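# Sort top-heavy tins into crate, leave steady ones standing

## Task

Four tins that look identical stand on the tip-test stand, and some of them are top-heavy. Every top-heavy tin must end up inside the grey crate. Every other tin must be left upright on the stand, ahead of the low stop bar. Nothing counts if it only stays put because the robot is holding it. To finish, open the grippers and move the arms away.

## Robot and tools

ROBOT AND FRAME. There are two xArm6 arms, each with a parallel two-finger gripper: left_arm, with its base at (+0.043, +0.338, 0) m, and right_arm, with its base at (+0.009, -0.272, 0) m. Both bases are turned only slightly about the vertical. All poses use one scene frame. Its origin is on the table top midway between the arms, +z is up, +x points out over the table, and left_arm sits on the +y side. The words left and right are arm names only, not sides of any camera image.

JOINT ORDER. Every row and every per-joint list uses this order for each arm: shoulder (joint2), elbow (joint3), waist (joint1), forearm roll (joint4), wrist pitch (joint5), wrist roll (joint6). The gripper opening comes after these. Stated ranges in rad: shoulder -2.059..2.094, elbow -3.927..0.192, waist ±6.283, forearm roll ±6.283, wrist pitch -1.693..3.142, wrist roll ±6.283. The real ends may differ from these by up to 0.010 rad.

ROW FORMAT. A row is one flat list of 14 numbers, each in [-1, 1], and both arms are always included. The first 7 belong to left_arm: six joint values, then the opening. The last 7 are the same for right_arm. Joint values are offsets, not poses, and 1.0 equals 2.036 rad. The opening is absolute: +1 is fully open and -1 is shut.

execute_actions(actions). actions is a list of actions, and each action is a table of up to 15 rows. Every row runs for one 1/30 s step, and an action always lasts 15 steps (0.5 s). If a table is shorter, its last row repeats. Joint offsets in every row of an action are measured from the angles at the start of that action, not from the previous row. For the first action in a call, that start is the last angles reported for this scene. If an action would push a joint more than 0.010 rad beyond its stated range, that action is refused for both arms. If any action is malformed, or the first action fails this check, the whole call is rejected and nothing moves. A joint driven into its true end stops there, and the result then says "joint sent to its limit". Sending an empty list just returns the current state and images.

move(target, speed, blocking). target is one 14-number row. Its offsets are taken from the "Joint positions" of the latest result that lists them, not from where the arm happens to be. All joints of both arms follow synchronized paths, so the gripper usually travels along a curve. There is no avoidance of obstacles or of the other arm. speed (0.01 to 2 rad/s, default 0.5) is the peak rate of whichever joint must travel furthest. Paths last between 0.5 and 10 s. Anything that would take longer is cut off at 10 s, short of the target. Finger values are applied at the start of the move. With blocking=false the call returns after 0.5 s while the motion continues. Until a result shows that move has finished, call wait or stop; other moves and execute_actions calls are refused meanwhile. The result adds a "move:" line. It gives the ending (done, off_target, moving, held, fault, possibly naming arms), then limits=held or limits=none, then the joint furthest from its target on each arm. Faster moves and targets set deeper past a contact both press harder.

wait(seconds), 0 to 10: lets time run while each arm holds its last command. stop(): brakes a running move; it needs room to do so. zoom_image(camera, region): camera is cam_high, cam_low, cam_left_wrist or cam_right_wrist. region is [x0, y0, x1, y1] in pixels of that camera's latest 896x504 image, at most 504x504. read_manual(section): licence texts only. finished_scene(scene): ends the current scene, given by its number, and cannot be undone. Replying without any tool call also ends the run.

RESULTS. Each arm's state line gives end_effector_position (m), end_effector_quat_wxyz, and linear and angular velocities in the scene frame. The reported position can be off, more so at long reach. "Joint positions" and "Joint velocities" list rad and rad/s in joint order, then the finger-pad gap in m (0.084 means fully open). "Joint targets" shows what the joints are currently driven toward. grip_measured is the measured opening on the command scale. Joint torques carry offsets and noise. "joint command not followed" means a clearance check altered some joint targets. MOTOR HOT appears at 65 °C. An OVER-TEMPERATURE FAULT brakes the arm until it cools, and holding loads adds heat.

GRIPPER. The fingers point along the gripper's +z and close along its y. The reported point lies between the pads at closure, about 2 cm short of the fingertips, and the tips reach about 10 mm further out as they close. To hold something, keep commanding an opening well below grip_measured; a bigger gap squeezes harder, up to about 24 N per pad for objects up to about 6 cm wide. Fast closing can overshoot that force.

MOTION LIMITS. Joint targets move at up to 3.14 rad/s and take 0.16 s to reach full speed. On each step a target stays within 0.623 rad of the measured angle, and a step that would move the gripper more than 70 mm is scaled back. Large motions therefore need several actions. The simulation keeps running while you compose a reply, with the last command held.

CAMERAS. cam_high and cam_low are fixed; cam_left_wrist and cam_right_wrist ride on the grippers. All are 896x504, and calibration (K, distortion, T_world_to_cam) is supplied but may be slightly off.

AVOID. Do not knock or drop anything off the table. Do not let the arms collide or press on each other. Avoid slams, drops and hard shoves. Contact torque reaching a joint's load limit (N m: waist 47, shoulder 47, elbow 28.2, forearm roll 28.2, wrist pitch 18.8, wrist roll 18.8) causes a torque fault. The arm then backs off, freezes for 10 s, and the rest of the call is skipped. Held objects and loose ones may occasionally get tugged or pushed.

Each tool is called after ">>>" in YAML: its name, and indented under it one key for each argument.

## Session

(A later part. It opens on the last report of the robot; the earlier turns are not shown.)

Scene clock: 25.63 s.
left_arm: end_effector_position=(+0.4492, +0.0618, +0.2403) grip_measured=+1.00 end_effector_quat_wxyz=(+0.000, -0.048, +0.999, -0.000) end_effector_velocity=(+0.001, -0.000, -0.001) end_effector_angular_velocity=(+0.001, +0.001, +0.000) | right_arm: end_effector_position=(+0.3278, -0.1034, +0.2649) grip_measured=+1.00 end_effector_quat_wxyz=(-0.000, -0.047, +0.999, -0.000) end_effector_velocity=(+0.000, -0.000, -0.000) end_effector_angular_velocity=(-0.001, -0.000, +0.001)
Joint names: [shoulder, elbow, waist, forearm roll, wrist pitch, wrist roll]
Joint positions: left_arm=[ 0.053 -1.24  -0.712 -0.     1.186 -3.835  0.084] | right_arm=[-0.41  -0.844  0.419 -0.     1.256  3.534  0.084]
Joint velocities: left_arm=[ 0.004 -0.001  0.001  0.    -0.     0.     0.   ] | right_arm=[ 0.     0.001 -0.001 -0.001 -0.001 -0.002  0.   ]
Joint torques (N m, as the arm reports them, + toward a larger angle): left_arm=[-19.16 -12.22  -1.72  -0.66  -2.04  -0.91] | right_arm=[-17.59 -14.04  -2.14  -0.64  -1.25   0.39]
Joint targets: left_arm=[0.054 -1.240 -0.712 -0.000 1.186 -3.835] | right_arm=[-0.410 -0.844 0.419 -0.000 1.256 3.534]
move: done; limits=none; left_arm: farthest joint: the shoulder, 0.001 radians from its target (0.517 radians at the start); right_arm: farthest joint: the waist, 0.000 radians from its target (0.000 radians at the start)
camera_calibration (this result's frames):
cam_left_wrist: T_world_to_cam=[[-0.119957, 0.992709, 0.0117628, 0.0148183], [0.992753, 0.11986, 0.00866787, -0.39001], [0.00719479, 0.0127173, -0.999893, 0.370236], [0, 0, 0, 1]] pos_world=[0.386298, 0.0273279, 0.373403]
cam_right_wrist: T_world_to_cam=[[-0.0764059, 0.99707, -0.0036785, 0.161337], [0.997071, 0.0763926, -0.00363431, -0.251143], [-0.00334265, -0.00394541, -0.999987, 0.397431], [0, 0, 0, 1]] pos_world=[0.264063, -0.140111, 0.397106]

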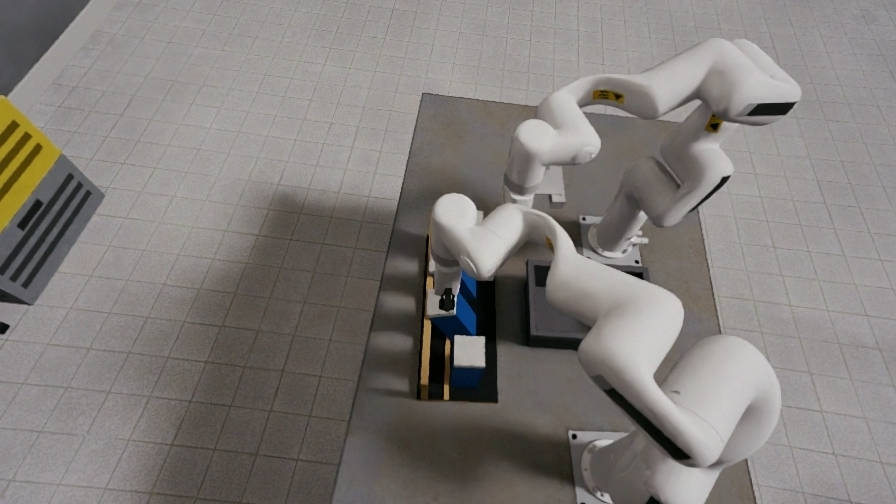

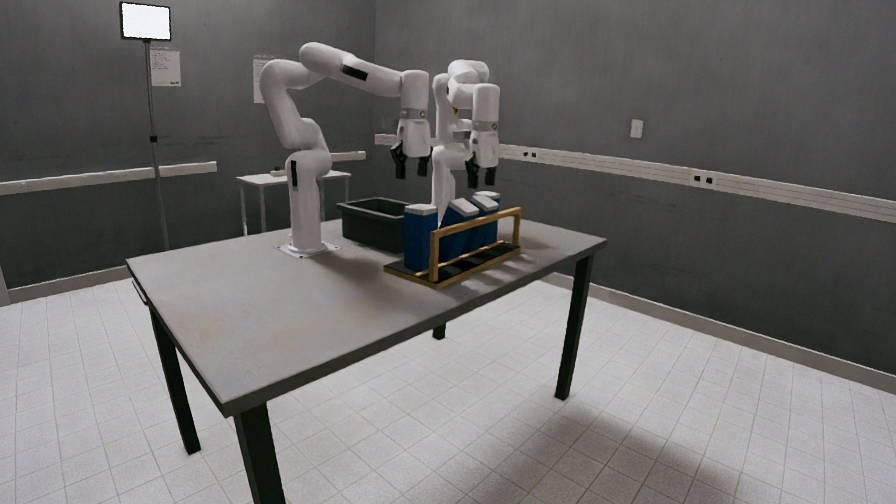

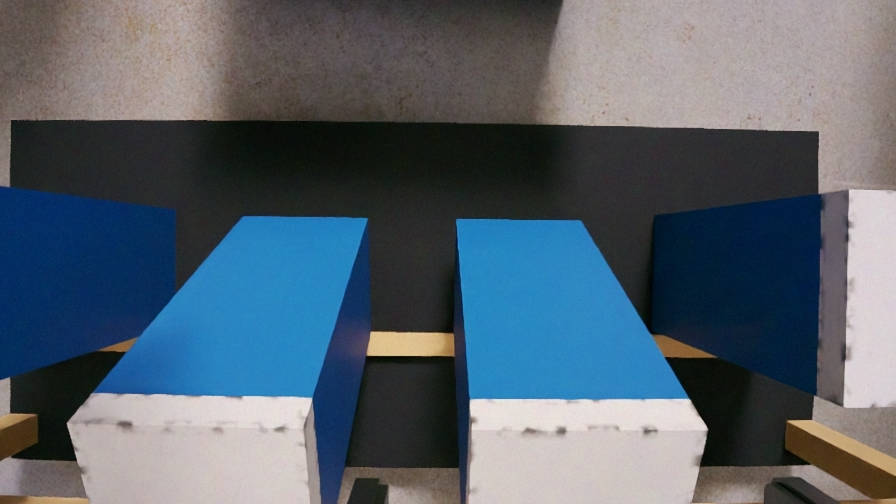

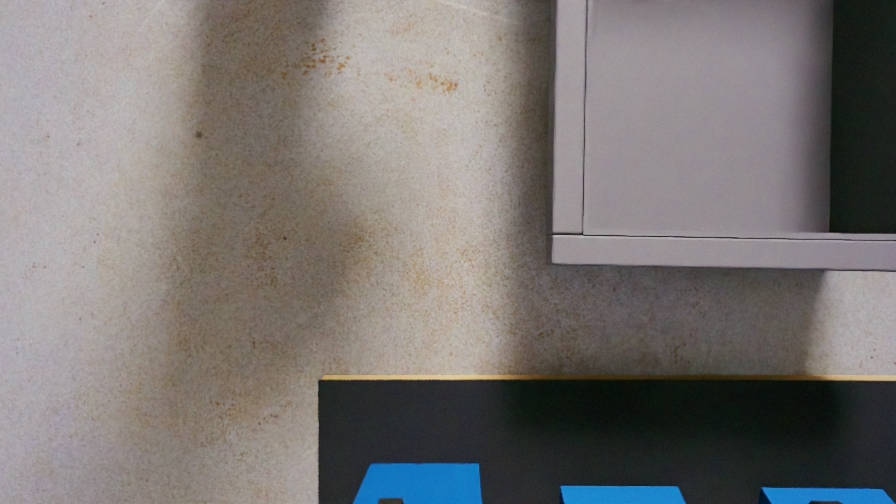

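>>> move:
  target: [0.0388,0.069,0.0144,0,-0.1072,0.0146,1,0,0,0,0,0,0,1]
  speed: 0.3

Scene clock: 28.63 s.
left_arm: end_effector_position=(+0.4581, +0.0731, +0.1601) grip_measured=+1.00 end_effector_quat_wxyz=(-0.000, -0.048, +0.999, +0.000) end_effector_velocity=(-0.001, +0.001, -0.002) end_effector_angular_velocity=(+0.002, +0.003, -0.000) | right_arm: end_effector_position=(+0.3278, -0.1034, +0.2649) grip_measured=+1.00 end_effector_quat_wxyz=(-0.000, -0.047, +0.999, -0.000) end_effector_velocity=(-0.000, -0.000, -0.001) end_effector_angular_velocity=(-0.001, +0.001, -0.000)
Joint names: [shoulder, elbow, waist, forearm roll, wrist pitch, wrist roll]
Joint positions: left_arm=[ 0.132 -1.1   -0.683 -0.     0.968 -3.805  0.084] | right_arm=[-0.41  -0.844  0.419 -0.     1.256  3.534  0.084]
Joint velocities: left_arm=[ 0.002  0.004  0.     0.    -0.003  0.     0.   ] | right_arm=[ 0.     0.002 -0.001 -0.    -0.001 -0.     0.   ]
Joint torques (N m, as the arm reports them, + toward a larger angle): left_arm=[-20.33 -11.54  -1.85  -0.78  -2.03  -0.84] | right_arm=[-17.58 -13.95  -2.13  -0.66  -1.26   0.41]
Joint targets: left_arm=[0.132 -1.100 -0.683 -0.000 0.968 -3.805] | right_arm=[-0.410 -0.844 0.419 -0.000 1.256 3.534]
move: done; limits=none; left_arm: farthest joint: the wrist pitch, 0.001 radians from its target (0.219 radians at the start); right_arm: farthest joint: the waist, 0.000 radians from its target (0.000 radians at the start)
camera_calibration (this result's frames):
cam_left_wrist: T_world_to_cam=[[-0.119547, 0.992753, 0.0122451, 0.00528987], [0.992807, 0.119454, 0.00812393, -0.399434], [0.00660233, 0.0131282, -0.999892, 0.290098], [0, 0, 0, 1]] pos_world=[0.395278, 0.0386539, 0.293247]
cam_right_wrist: T_world_to_cam=[[-0.076406, 0.99707, -0.00367851, 0.161337], [0.997071, 0.0763927, -0.00363424, -0.251143], [-0.00334258, -0.00394542, -0.999987, 0.397431], [0, 0, 0, 1]] pos_world=[0.264063, -0.140111, 0.397106]

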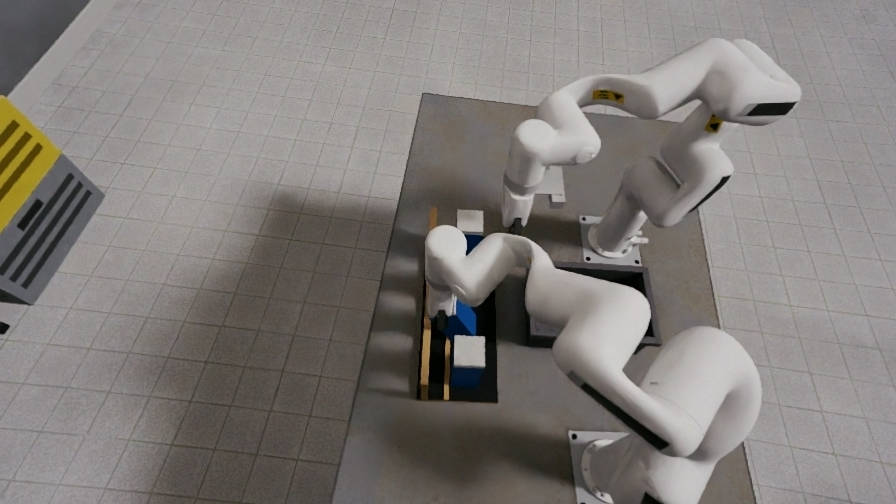

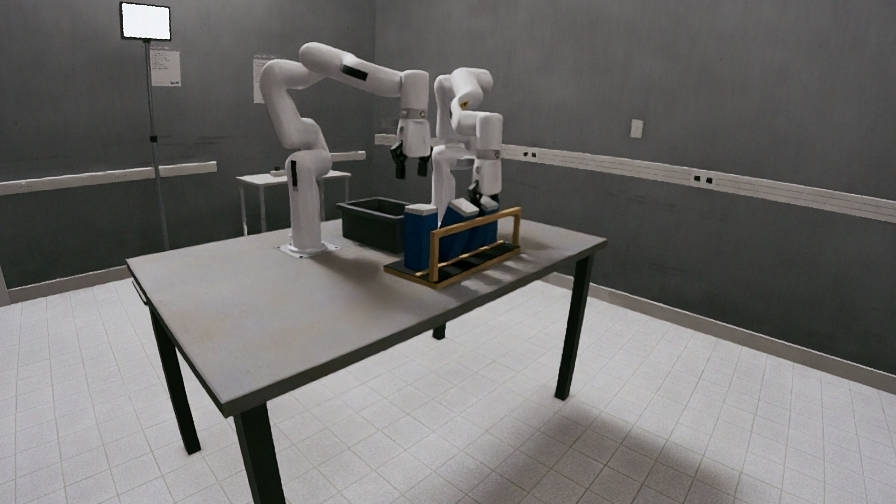

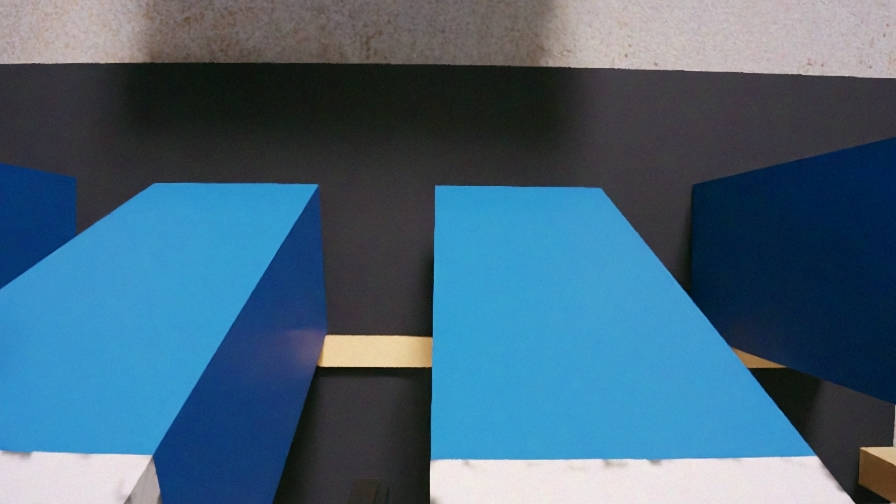

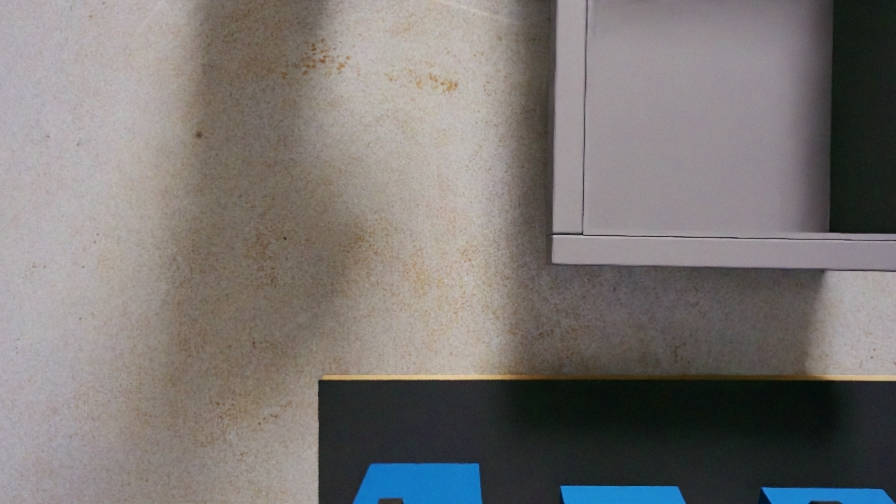

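Close the gripper.

>>> execute_actions:
  actions:
    - [[0,0,0,0,0,0,-0.3,0,0,0,0,0,0,1]]
    - [[0,0,0,0,0,0,-0.3,0,0,0,0,0,0,1]]

Scene clock: 29.83 s.
left_arm: end_effector_position=(+0.4581, +0.0731, +0.1601) grip_measured=+0.47 end_effector_quat_wxyz=(-0.000, -0.048, +0.999, -0.000) end_effector_velocity=(+0.000, -0.000, +0.000) end_effector_angular_velocity=(-0.000, -0.000, +0.000) | right_arm: end_effector_position=(+0.3278, -0.1034, +0.2649) grip_measured=+1.00 end_effector_quat_wxyz=(-0.000, -0.047, +0.999, -0.000) end_effector_velocity=(-0.000, +0.000, -0.000) end_effector_angular_velocity=(+0.001, +0.000, +0.002)
Joint names: [shoulder, elbow, waist, forearm roll, wrist pitch, wrist roll]
Joint positions: left_arm=[ 0.132 -1.1   -0.683 -0.     0.968 -3.805  0.064] | right_arm=[-0.41  -0.844  0.419 -0.     1.256  3.534  0.084]
Joint velocities: left_arm=[ 0. -0.  0. -0.  0. -0. -0.] | right_arm=[-0.     0.001 -0.     0.001 -0.001 -0.002 -0.   ]
Joint torques (N m, as the arm reports them, + toward a larger angle): left_arm=[-19.99 -11.39  -1.58  -0.54  -1.7   -0.86] | right_arm=[-17.62 -14.04  -1.94  -0.58  -1.28   0.43]
Joint targets: left_arm=[0.132 -1.100 -0.683 -0.000 0.968 -3.805] | right_arm=[-0.410 -0.844 0.419 -0.000 1.256 3.534]
camera_calibration (this result's frames):
cam_left_wrist: T_world_to_cam=[[-0.119529, 0.992757, 0.012096, 0.0053672], [0.992808, 0.119435, 0.00824256, -0.399473], [0.00673818, 0.0129942, -0.999893, 0.290091], [0, 0, 0, 1]] pos_world=[0.395287, 0.0386131, 0.293287]
cam_right_wrist: T_world_to_cam=[[-0.0764059, 0.99707, -0.00367839, 0.161337], [0.997071, 0.0763925, -0.00363421, -0.251143], [-0.00334256, -0.00394529, -0.999987, 0.397431], [0, 0, 0, 1]] pos_world=[0.264063, -0.140111, 0.397106]

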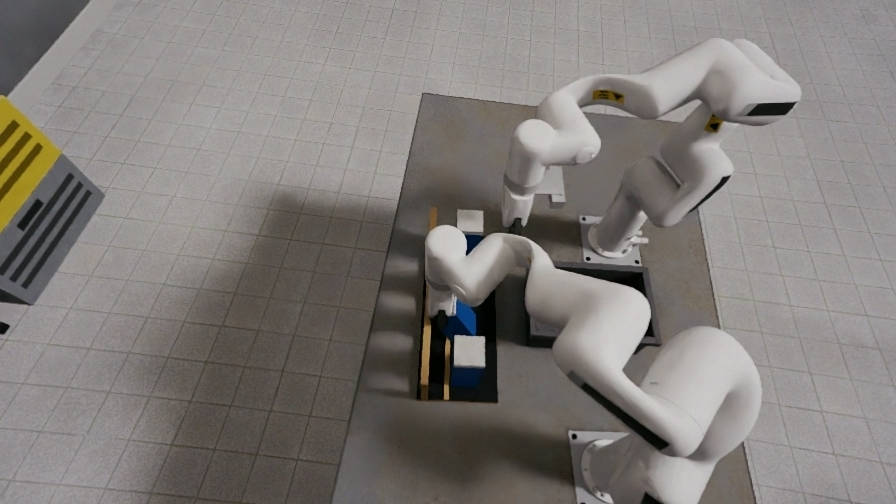

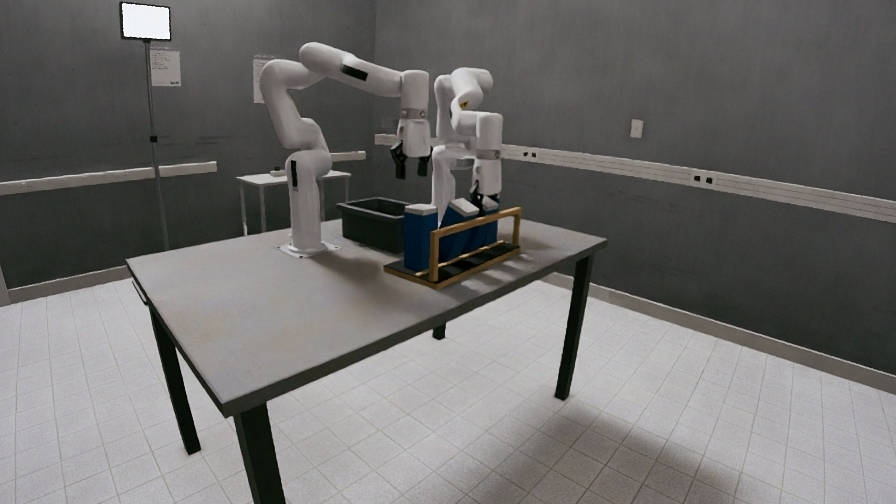

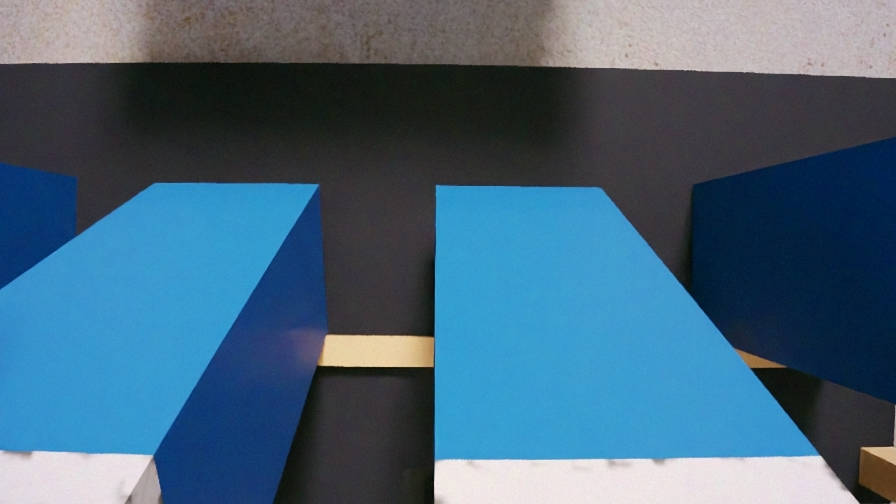

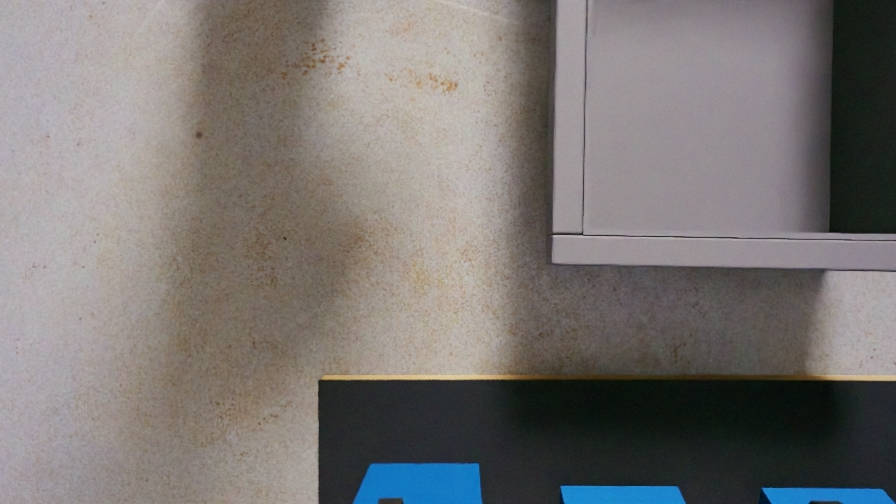

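>>> move:
  target: [-0.043,-0.1754,0,0,0.2185,0,-0.3,0,0,-0.15,0,0,0,1]
  speed: 0.5

Scene clock: 34.30 s.
left_arm: end_effector_position=(+0.4580, +0.0731, +0.3197) grip_measured=+0.47 end_effector_quat_wxyz=(-0.000, -0.047, +0.999, +0.000) end_effector_velocity=(+0.000, -0.000, +0.001) end_effector_angular_velocity=(-0.001, -0.002, -0.000) | right_arm: end_effector_position=(+0.3639, -0.2070, +0.2649) grip_measured=+1.00 end_effector_quat_wxyz=(-0.000, +0.105, +0.994, -0.000) end_effector_velocity=(+0.000, -0.001, -0.001) end_effector_angular_velocity=(+0.000, +0.001, -0.004)
Joint names: [shoulder, elbow, waist, forearm roll, wrist pitch, wrist roll]
Joint positions: left_arm=[ 0.045 -1.457 -0.683 -0.     1.413 -3.805  0.064] | right_arm=[-0.41  -0.844  0.114 -0.     1.256  3.534  0.084]
Joint velocities: left_arm=[-0.    -0.003 -0.     0.     0.001 -0.     0.   ] | right_arm=[ 0.001  0.    -0.003  0.001 -0.     0.001 -0.   ]
Joint torques (N m, as the arm reports them, + toward a larger angle): left_arm=[-20.65 -13.22  -1.74  -0.67  -2.29  -0.94] | right_arm=[-17.84 -13.95  -1.83  -0.59  -1.28   0.45]
Joint targets: left_arm=[0.044 -1.457 -0.683 -0.000 1.413 -3.805] | right_arm=[-0.410 -0.844 0.113 -0.000 1.256 3.534]
move: done; limits=none; left_arm: farthest joint: the waist, 0.000 radians from its target (0.000 radians at the start); right_arm: farthest joint: the waist, 0.000 radians from its target (0.305 radians at the start)
camera_calibration (this result's frames):
cam_left_wrist: T_world_to_cam=[[-0.119413, 0.992767, 0.0124468, 0.00321651], [0.992825, 0.119323, 0.00774998, -0.400534], [0.00620875, 0.0132829, -0.999893, 0.44982], [0, 0, 0, 1]] pos_world=[0.395252, 0.0386246, 0.452836]
cam_right_wrist: T_world_to_cam=[[0.226642, 0.973971, -0.00366718, 0.152338], [0.973968, -0.226655, -0.00363686, -0.333479], [-0.00437338, -0.00274746, -0.999987, 0.397767], [0, 0, 0, 1]] pos_world=[0.292011, -0.222865, 0.397107]

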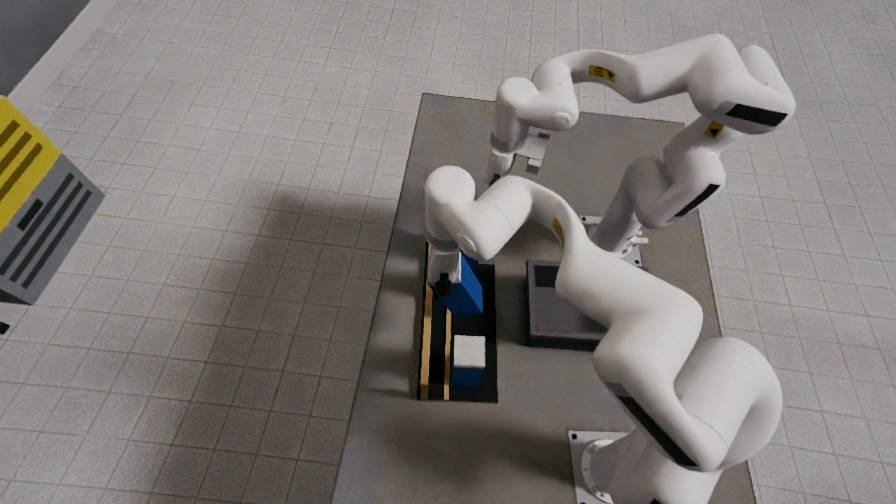

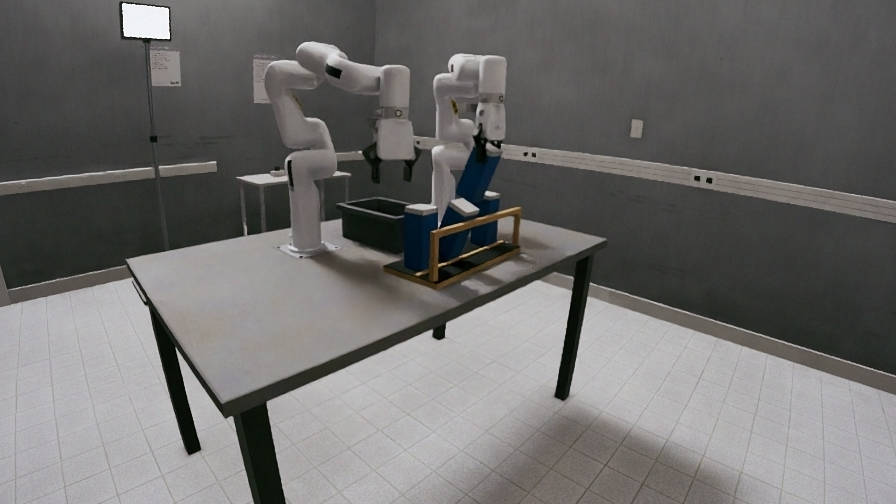

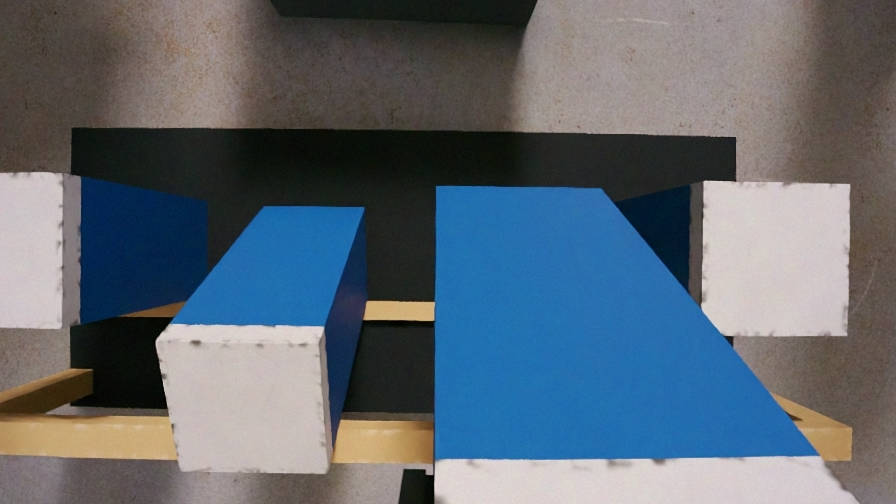

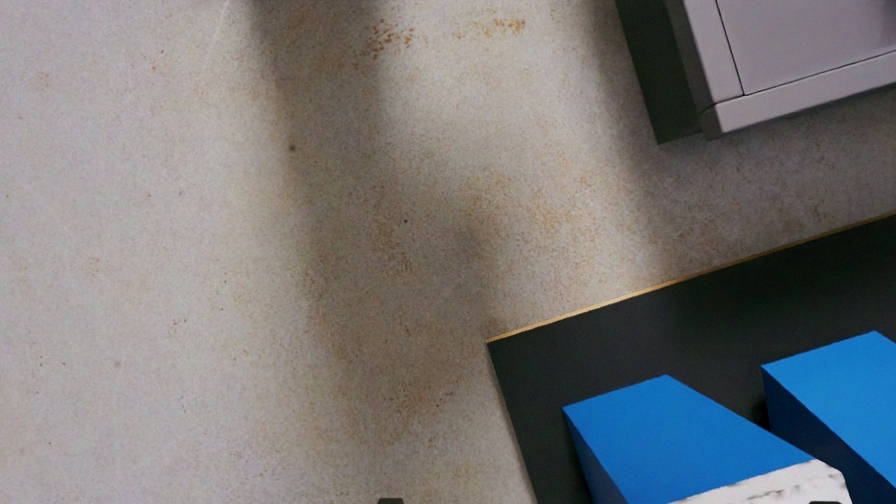

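>>> move:
  target: [-0.4711,0.4758,-0.3278,0,-0.2017,0.3258,-0.3,0.2731,-0.2786,0.1514,0,0.0045,0.0014,1]
  speed: 0.6

Scene clock: 41.83 s.
left_arm: end_effector_position=(+0.1504, +0.0305, +0.3001) grip_measured=+0.47 end_effector_quat_wxyz=(+0.162, +0.567, +0.799, -0.115) end_effector_velocity=(-0.001, +0.000, -0.001) end_effector_angular_velocity=(+0.000, -0.000, -0.003) | right_arm: end_effector_position=(+0.4680, -0.0274, +0.2605) grip_measured=+1.00 end_effector_quat_wxyz=(+0.001, -0.047, +0.999, +0.000) end_effector_velocity=(+0.000, +0.001, -0.000) end_effector_angular_velocity=(+0.001, -0.000, +0.002)
Joint names: [shoulder, elbow, waist, forearm roll, wrist pitch, wrist roll]
Joint positions: left_arm=[-0.914 -0.489 -1.35  -0.     1.002 -3.142  0.064] | right_arm=[ 0.145 -1.411  0.422 -0.     1.265  3.537  0.084]
Joint velocities: left_arm=[-0.003  0.003 -0.002  0.    -0.     0.001  0.   ] | right_arm=[ 0.002 -0.002  0.001  0.001 -0.001 -0.001  0.   ]
Joint torques (N m, as the arm reports them, + toward a larger angle): left_arm=[ -3.93 -13.92  -1.49  -0.47  -3.67  -0.88] | right_arm=[-32.85 -14.02  -2.09  -0.53  -1.19   0.44]
Joint targets: left_arm=[-0.914 -0.488 -1.350 -0.000 1.002 -3.142] | right_arm=[0.145 -1.411 0.422 -0.000 1.265 3.537]
move: done; limits=none; left_arm: farthest joint: the waist, 0.000 radians from its target (0.667 radians at the start); right_arm: farthest joint: the waist, 0.001 radians from its target (0.309 radians at the start)
camera_calibration (this result's frames):
cam_left_wrist: T_world_to_cam=[[0.93477, 0.355252, 0.00106994, -0.126617], [0.325625, -0.858008, 0.397229, -0.0766085], [0.142035, -0.37097, -0.917719, 0.39934], [0, 0, 0, 1]] pos_world=[0.0865828, 0.127393, 0.397049]
cam_right_wrist: T_world_to_cam=[[-0.0764368, 0.99707, -0.00280689, 0.0960373], [0.997073, 0.0764324, -0.00164582, -0.397258], [-0.00142646, -0.00292447, -0.999995, 0.39302], [0, 0, 0, 1]] pos_world=[0.403997, -0.0642432, 0.392634]

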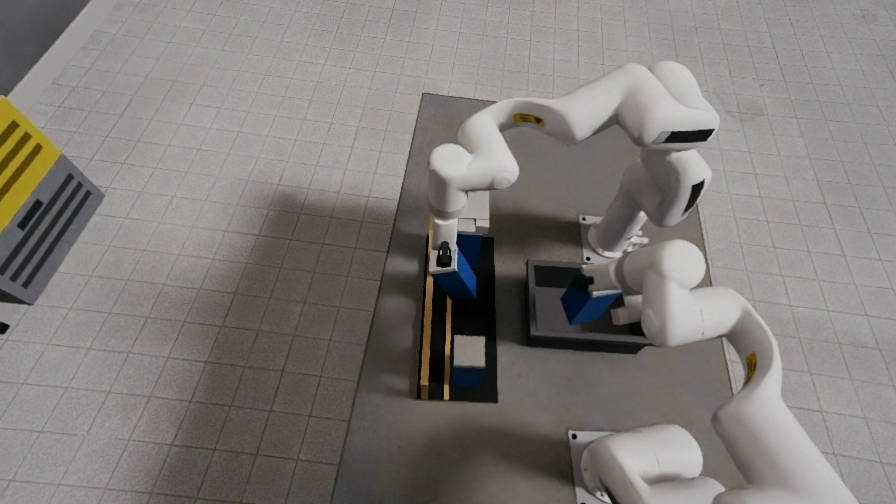

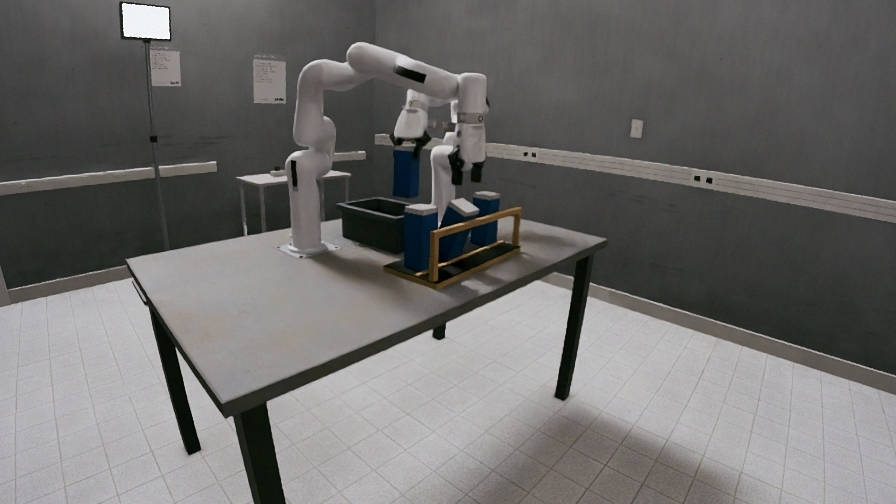

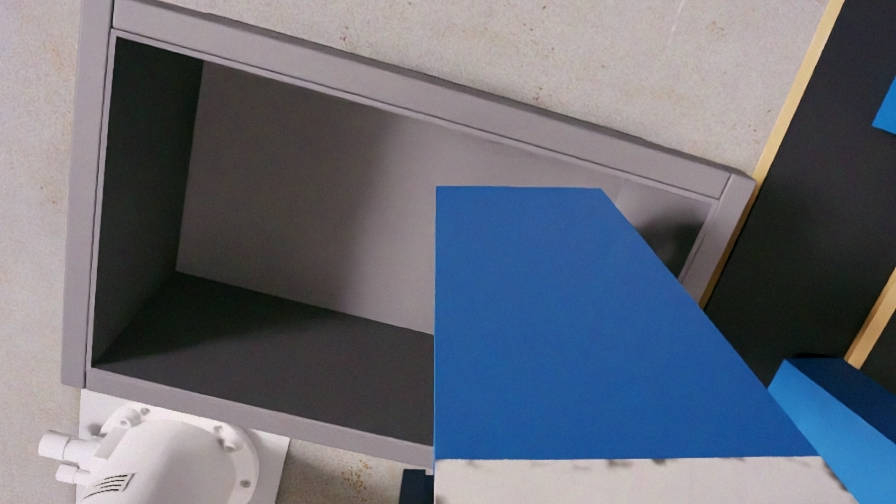

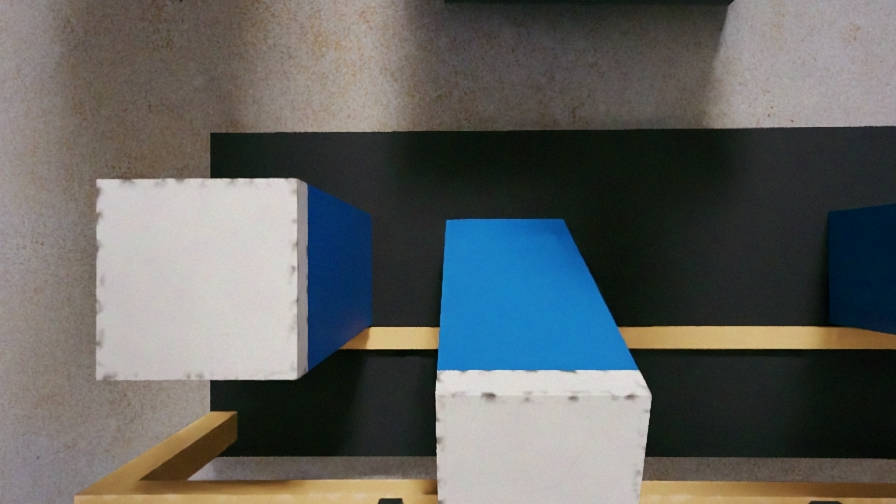

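>>> move:
  target: [0.1089,0.1319,0,0,-0.2404,0,-0.3,0.0376,0.0951,0,0,-0.1323,0,1]
  speed: 0.4

Scene clock: 44.70 s.
left_arm: end_effector_position=(+0.1569, +0.0117, +0.1699) grip_measured=+0.47 end_effector_quat_wxyz=(+0.162, +0.567, +0.799, -0.115) end_effector_velocity=(-0.000, +0.001, -0.002) end_effector_angular_velocity=(+0.003, +0.001, -0.001) | right_arm: end_effector_position=(+0.4681, -0.0273, +0.1603) grip_measured=+1.00 end_effector_quat_wxyz=(+0.000, -0.047, +0.999, +0.000) end_effector_velocity=(-0.001, +0.000, -0.001) end_effector_angular_velocity=(-0.001, +0.002, +0.001)
Joint names: [shoulder, elbow, waist, forearm roll, wrist pitch, wrist roll]
Joint positions: left_arm=[-0.692 -0.22  -1.35  -0.     0.513 -3.142  0.064] | right_arm=[ 0.222 -1.218  0.422 -0.     0.996  3.537  0.084]
Joint velocities: left_arm=[ 0.002  0.003 -0.     0.    -0.001  0.    -0.   ] | right_arm=[ 0.     0.003  0.001  0.    -0.001 -0.     0.   ]
Joint torques (N m, as the arm reports them, + toward a larger angle): left_arm=[ -6.54 -13.2   -1.64  -0.54  -3.54  -0.83] | right_arm=[-33.96 -13.39  -2.12  -0.46  -1.29   0.39]
Joint targets: left_arm=[-0.692 -0.220 -1.350 -0.000 0.513 -3.142] | right_arm=[0.222 -1.218 0.422 -0.000 0.995 3.537]
move: done; limits=none; left_arm: farthest joint: the wrist pitch, 0.001 radians from its target (0.490 radians at the start); right_arm: farthest joint: the waist, 0.000 radians from its target (0.000 radians at the start)
camera_calibration (this result's frames):
cam_left_wrist: T_world_to_cam=[[0.934729, 0.35536, 0.0011298, -0.125957], [0.32576, -0.858132, 0.396849, -0.0430429], [0.141994, -0.370578, -0.917883, 0.272028], [0, 0, 0, 1]] pos_world=[0.0931306, 0.108631, 0.266914]
cam_right_wrist: T_world_to_cam=[[-0.0764691, 0.997067, -0.00301893, 0.0957452], [0.99707, 0.0764627, -0.00216031, -0.397461], [-0.00192314, -0.00317528, -0.999993, 0.292994], [0, 0, 0, 1]] pos_world=[0.404181, -0.0641431, 0.292423]

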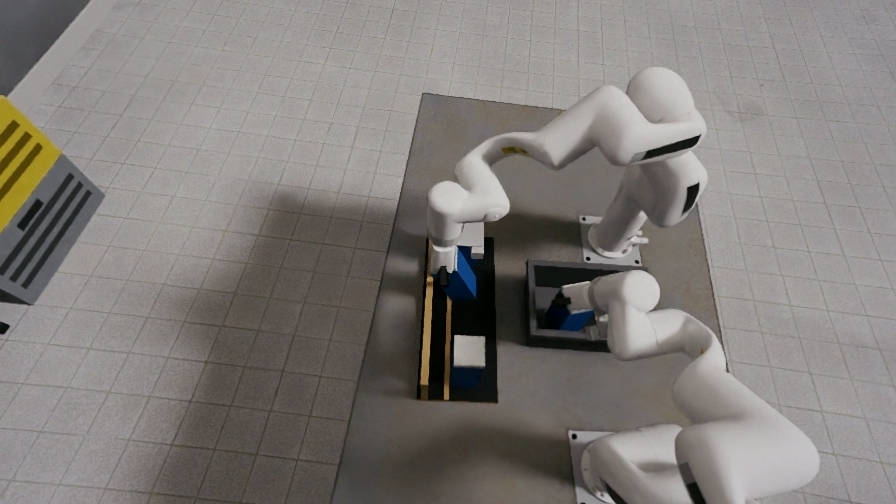

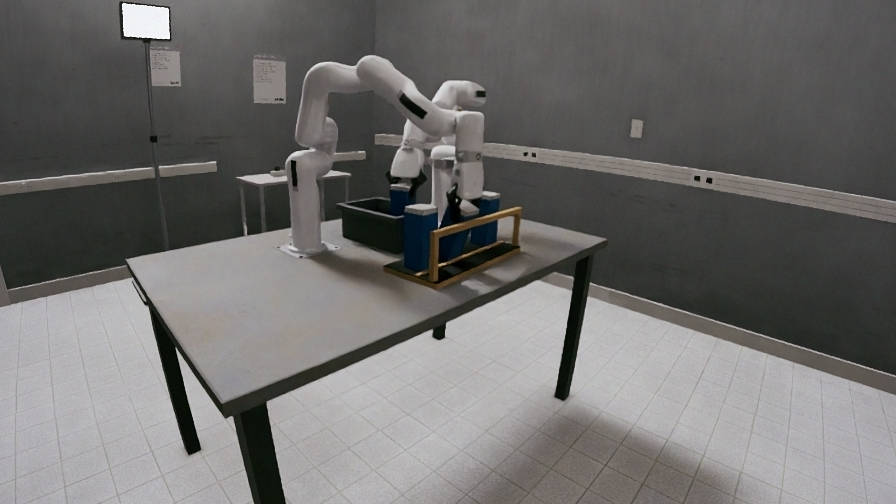

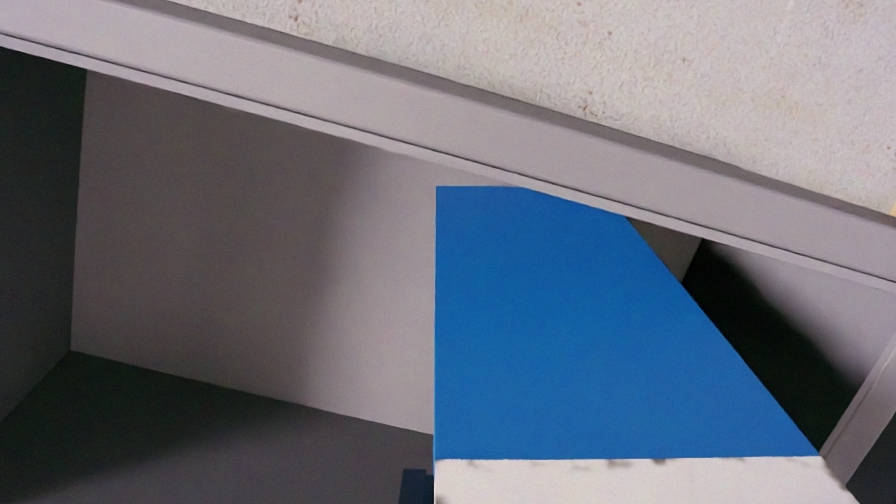

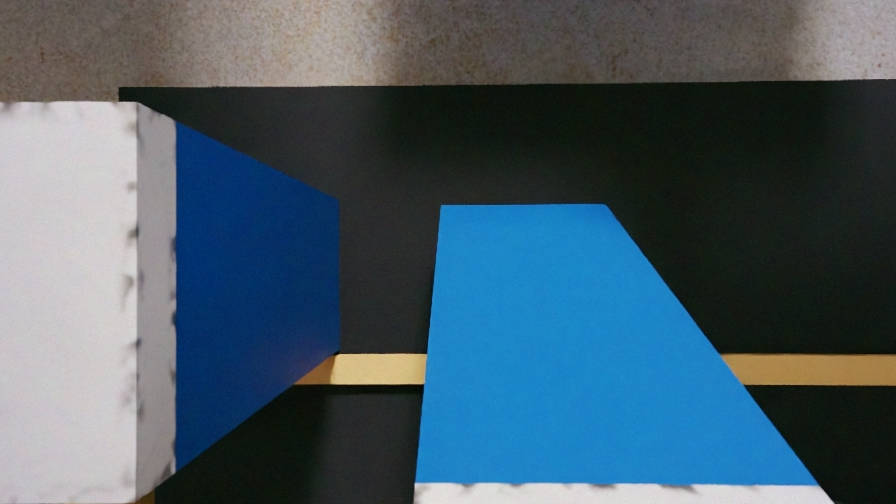

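>>> execute_actions:
  actions:
    - [[0,0,0,0,0,0,1,0,0,0,0,0,0,-0.3]]
    - [[0,0,0,0,0,0,1,0,0,0,0,0,0,-0.3]]

Scene clock: 45.87 s.
left_arm: end_effector_position=(+0.1570, +0.0116, +0.1701) grip_measured=+1.00 end_effector_quat_wxyz=(+0.162, +0.567, +0.799, -0.115) end_effector_velocity=(+0.000, -0.001, +0.001) end_effector_angular_velocity=(-0.003, +0.000, +0.001) | right_arm: end_effector_position=(+0.4682, -0.0274, +0.1605) grip_measured=+0.50 end_effector_quat_wxyz=(+0.001, -0.047, +0.999, +0.000) end_effector_velocity=(+0.000, -0.000, -0.001) end_effector_angular_velocity=(-0.000, +0.001, -0.000)
Joint names: [shoulder, elbow, waist, forearm roll, wrist pitch, wrist roll]
Joint positions: left_arm=[-0.693 -0.221 -1.35  -0.     0.513 -3.142  0.084] | right_arm=[ 0.221 -1.218  0.421 -0.     0.996  3.537  0.065]
Joint velocities: left_arm=[ 0.    -0.002 -0.    -0.001 -0.     0.     0.   ] | right_arm=[ 0.002 -0.001 -0.001 -0.    -0.    -0.     0.   ]
Joint torques (N m, as the arm reports them, + toward a larger angle): left_arm=[ -5.59 -11.78  -1.8   -0.67  -2.75  -0.75] | right_arm=[-32.4  -13.01  -1.43   0.17  -1.37   0.49]
Joint targets: left_arm=[-0.693 -0.221 -1.350 -0.000 0.513 -3.142] | right_arm=[0.221 -1.218 0.421 -0.000 0.996 3.537]
camera_calibration (this result's frames):
cam_left_wrist: T_world_to_cam=[[0.934722, 0.355377, 0.00111358, -0.125953], [0.325721, -0.857964, 0.397244, -0.0432731], [0.142127, -0.370951, -0.917712, 0.272091], [0, 0, 0, 1]] pos_world=[0.0931548, 0.108566, 0.267031]
cam_right_wrist: T_world_to_cam=[[-0.076383, 0.997074, -0.00300772, 0.09579], [0.997077, 0.0763777, -0.00182889, -0.397628], [-0.00159381, -0.00313862, -0.999994, 0.293018], [0, 0, 0, 1]] pos_world=[0.40425, -0.0642201, 0.292577]

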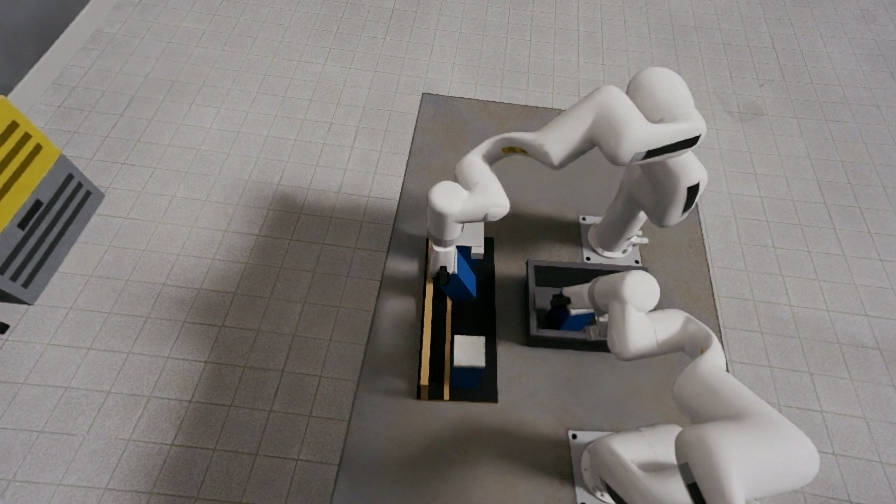

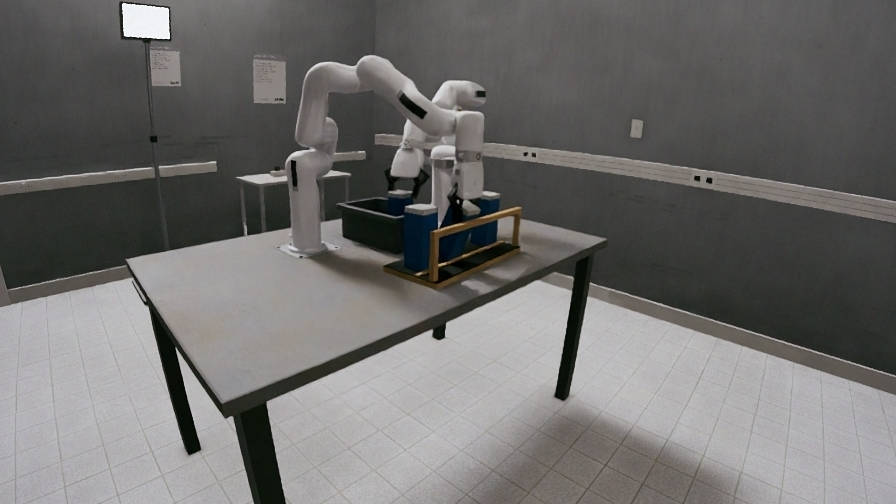

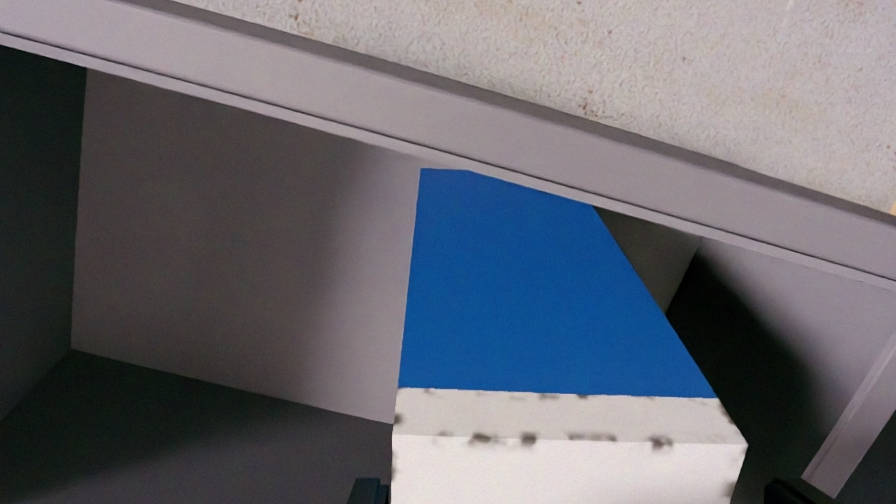

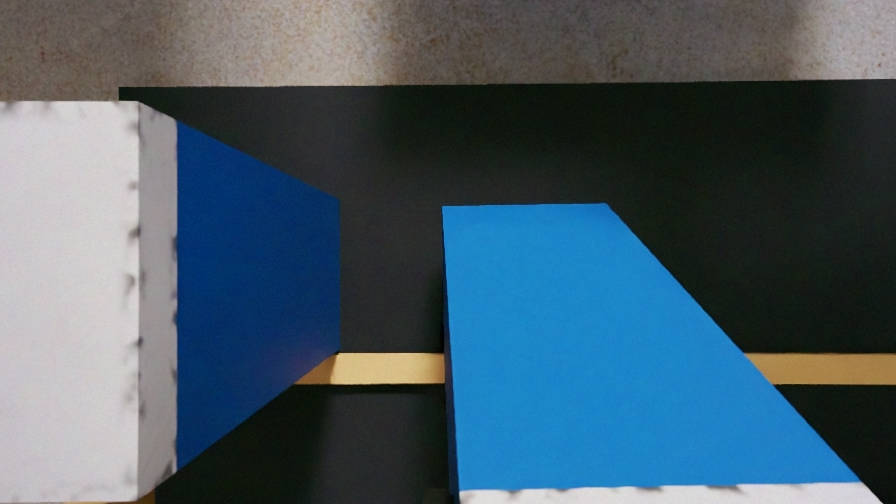

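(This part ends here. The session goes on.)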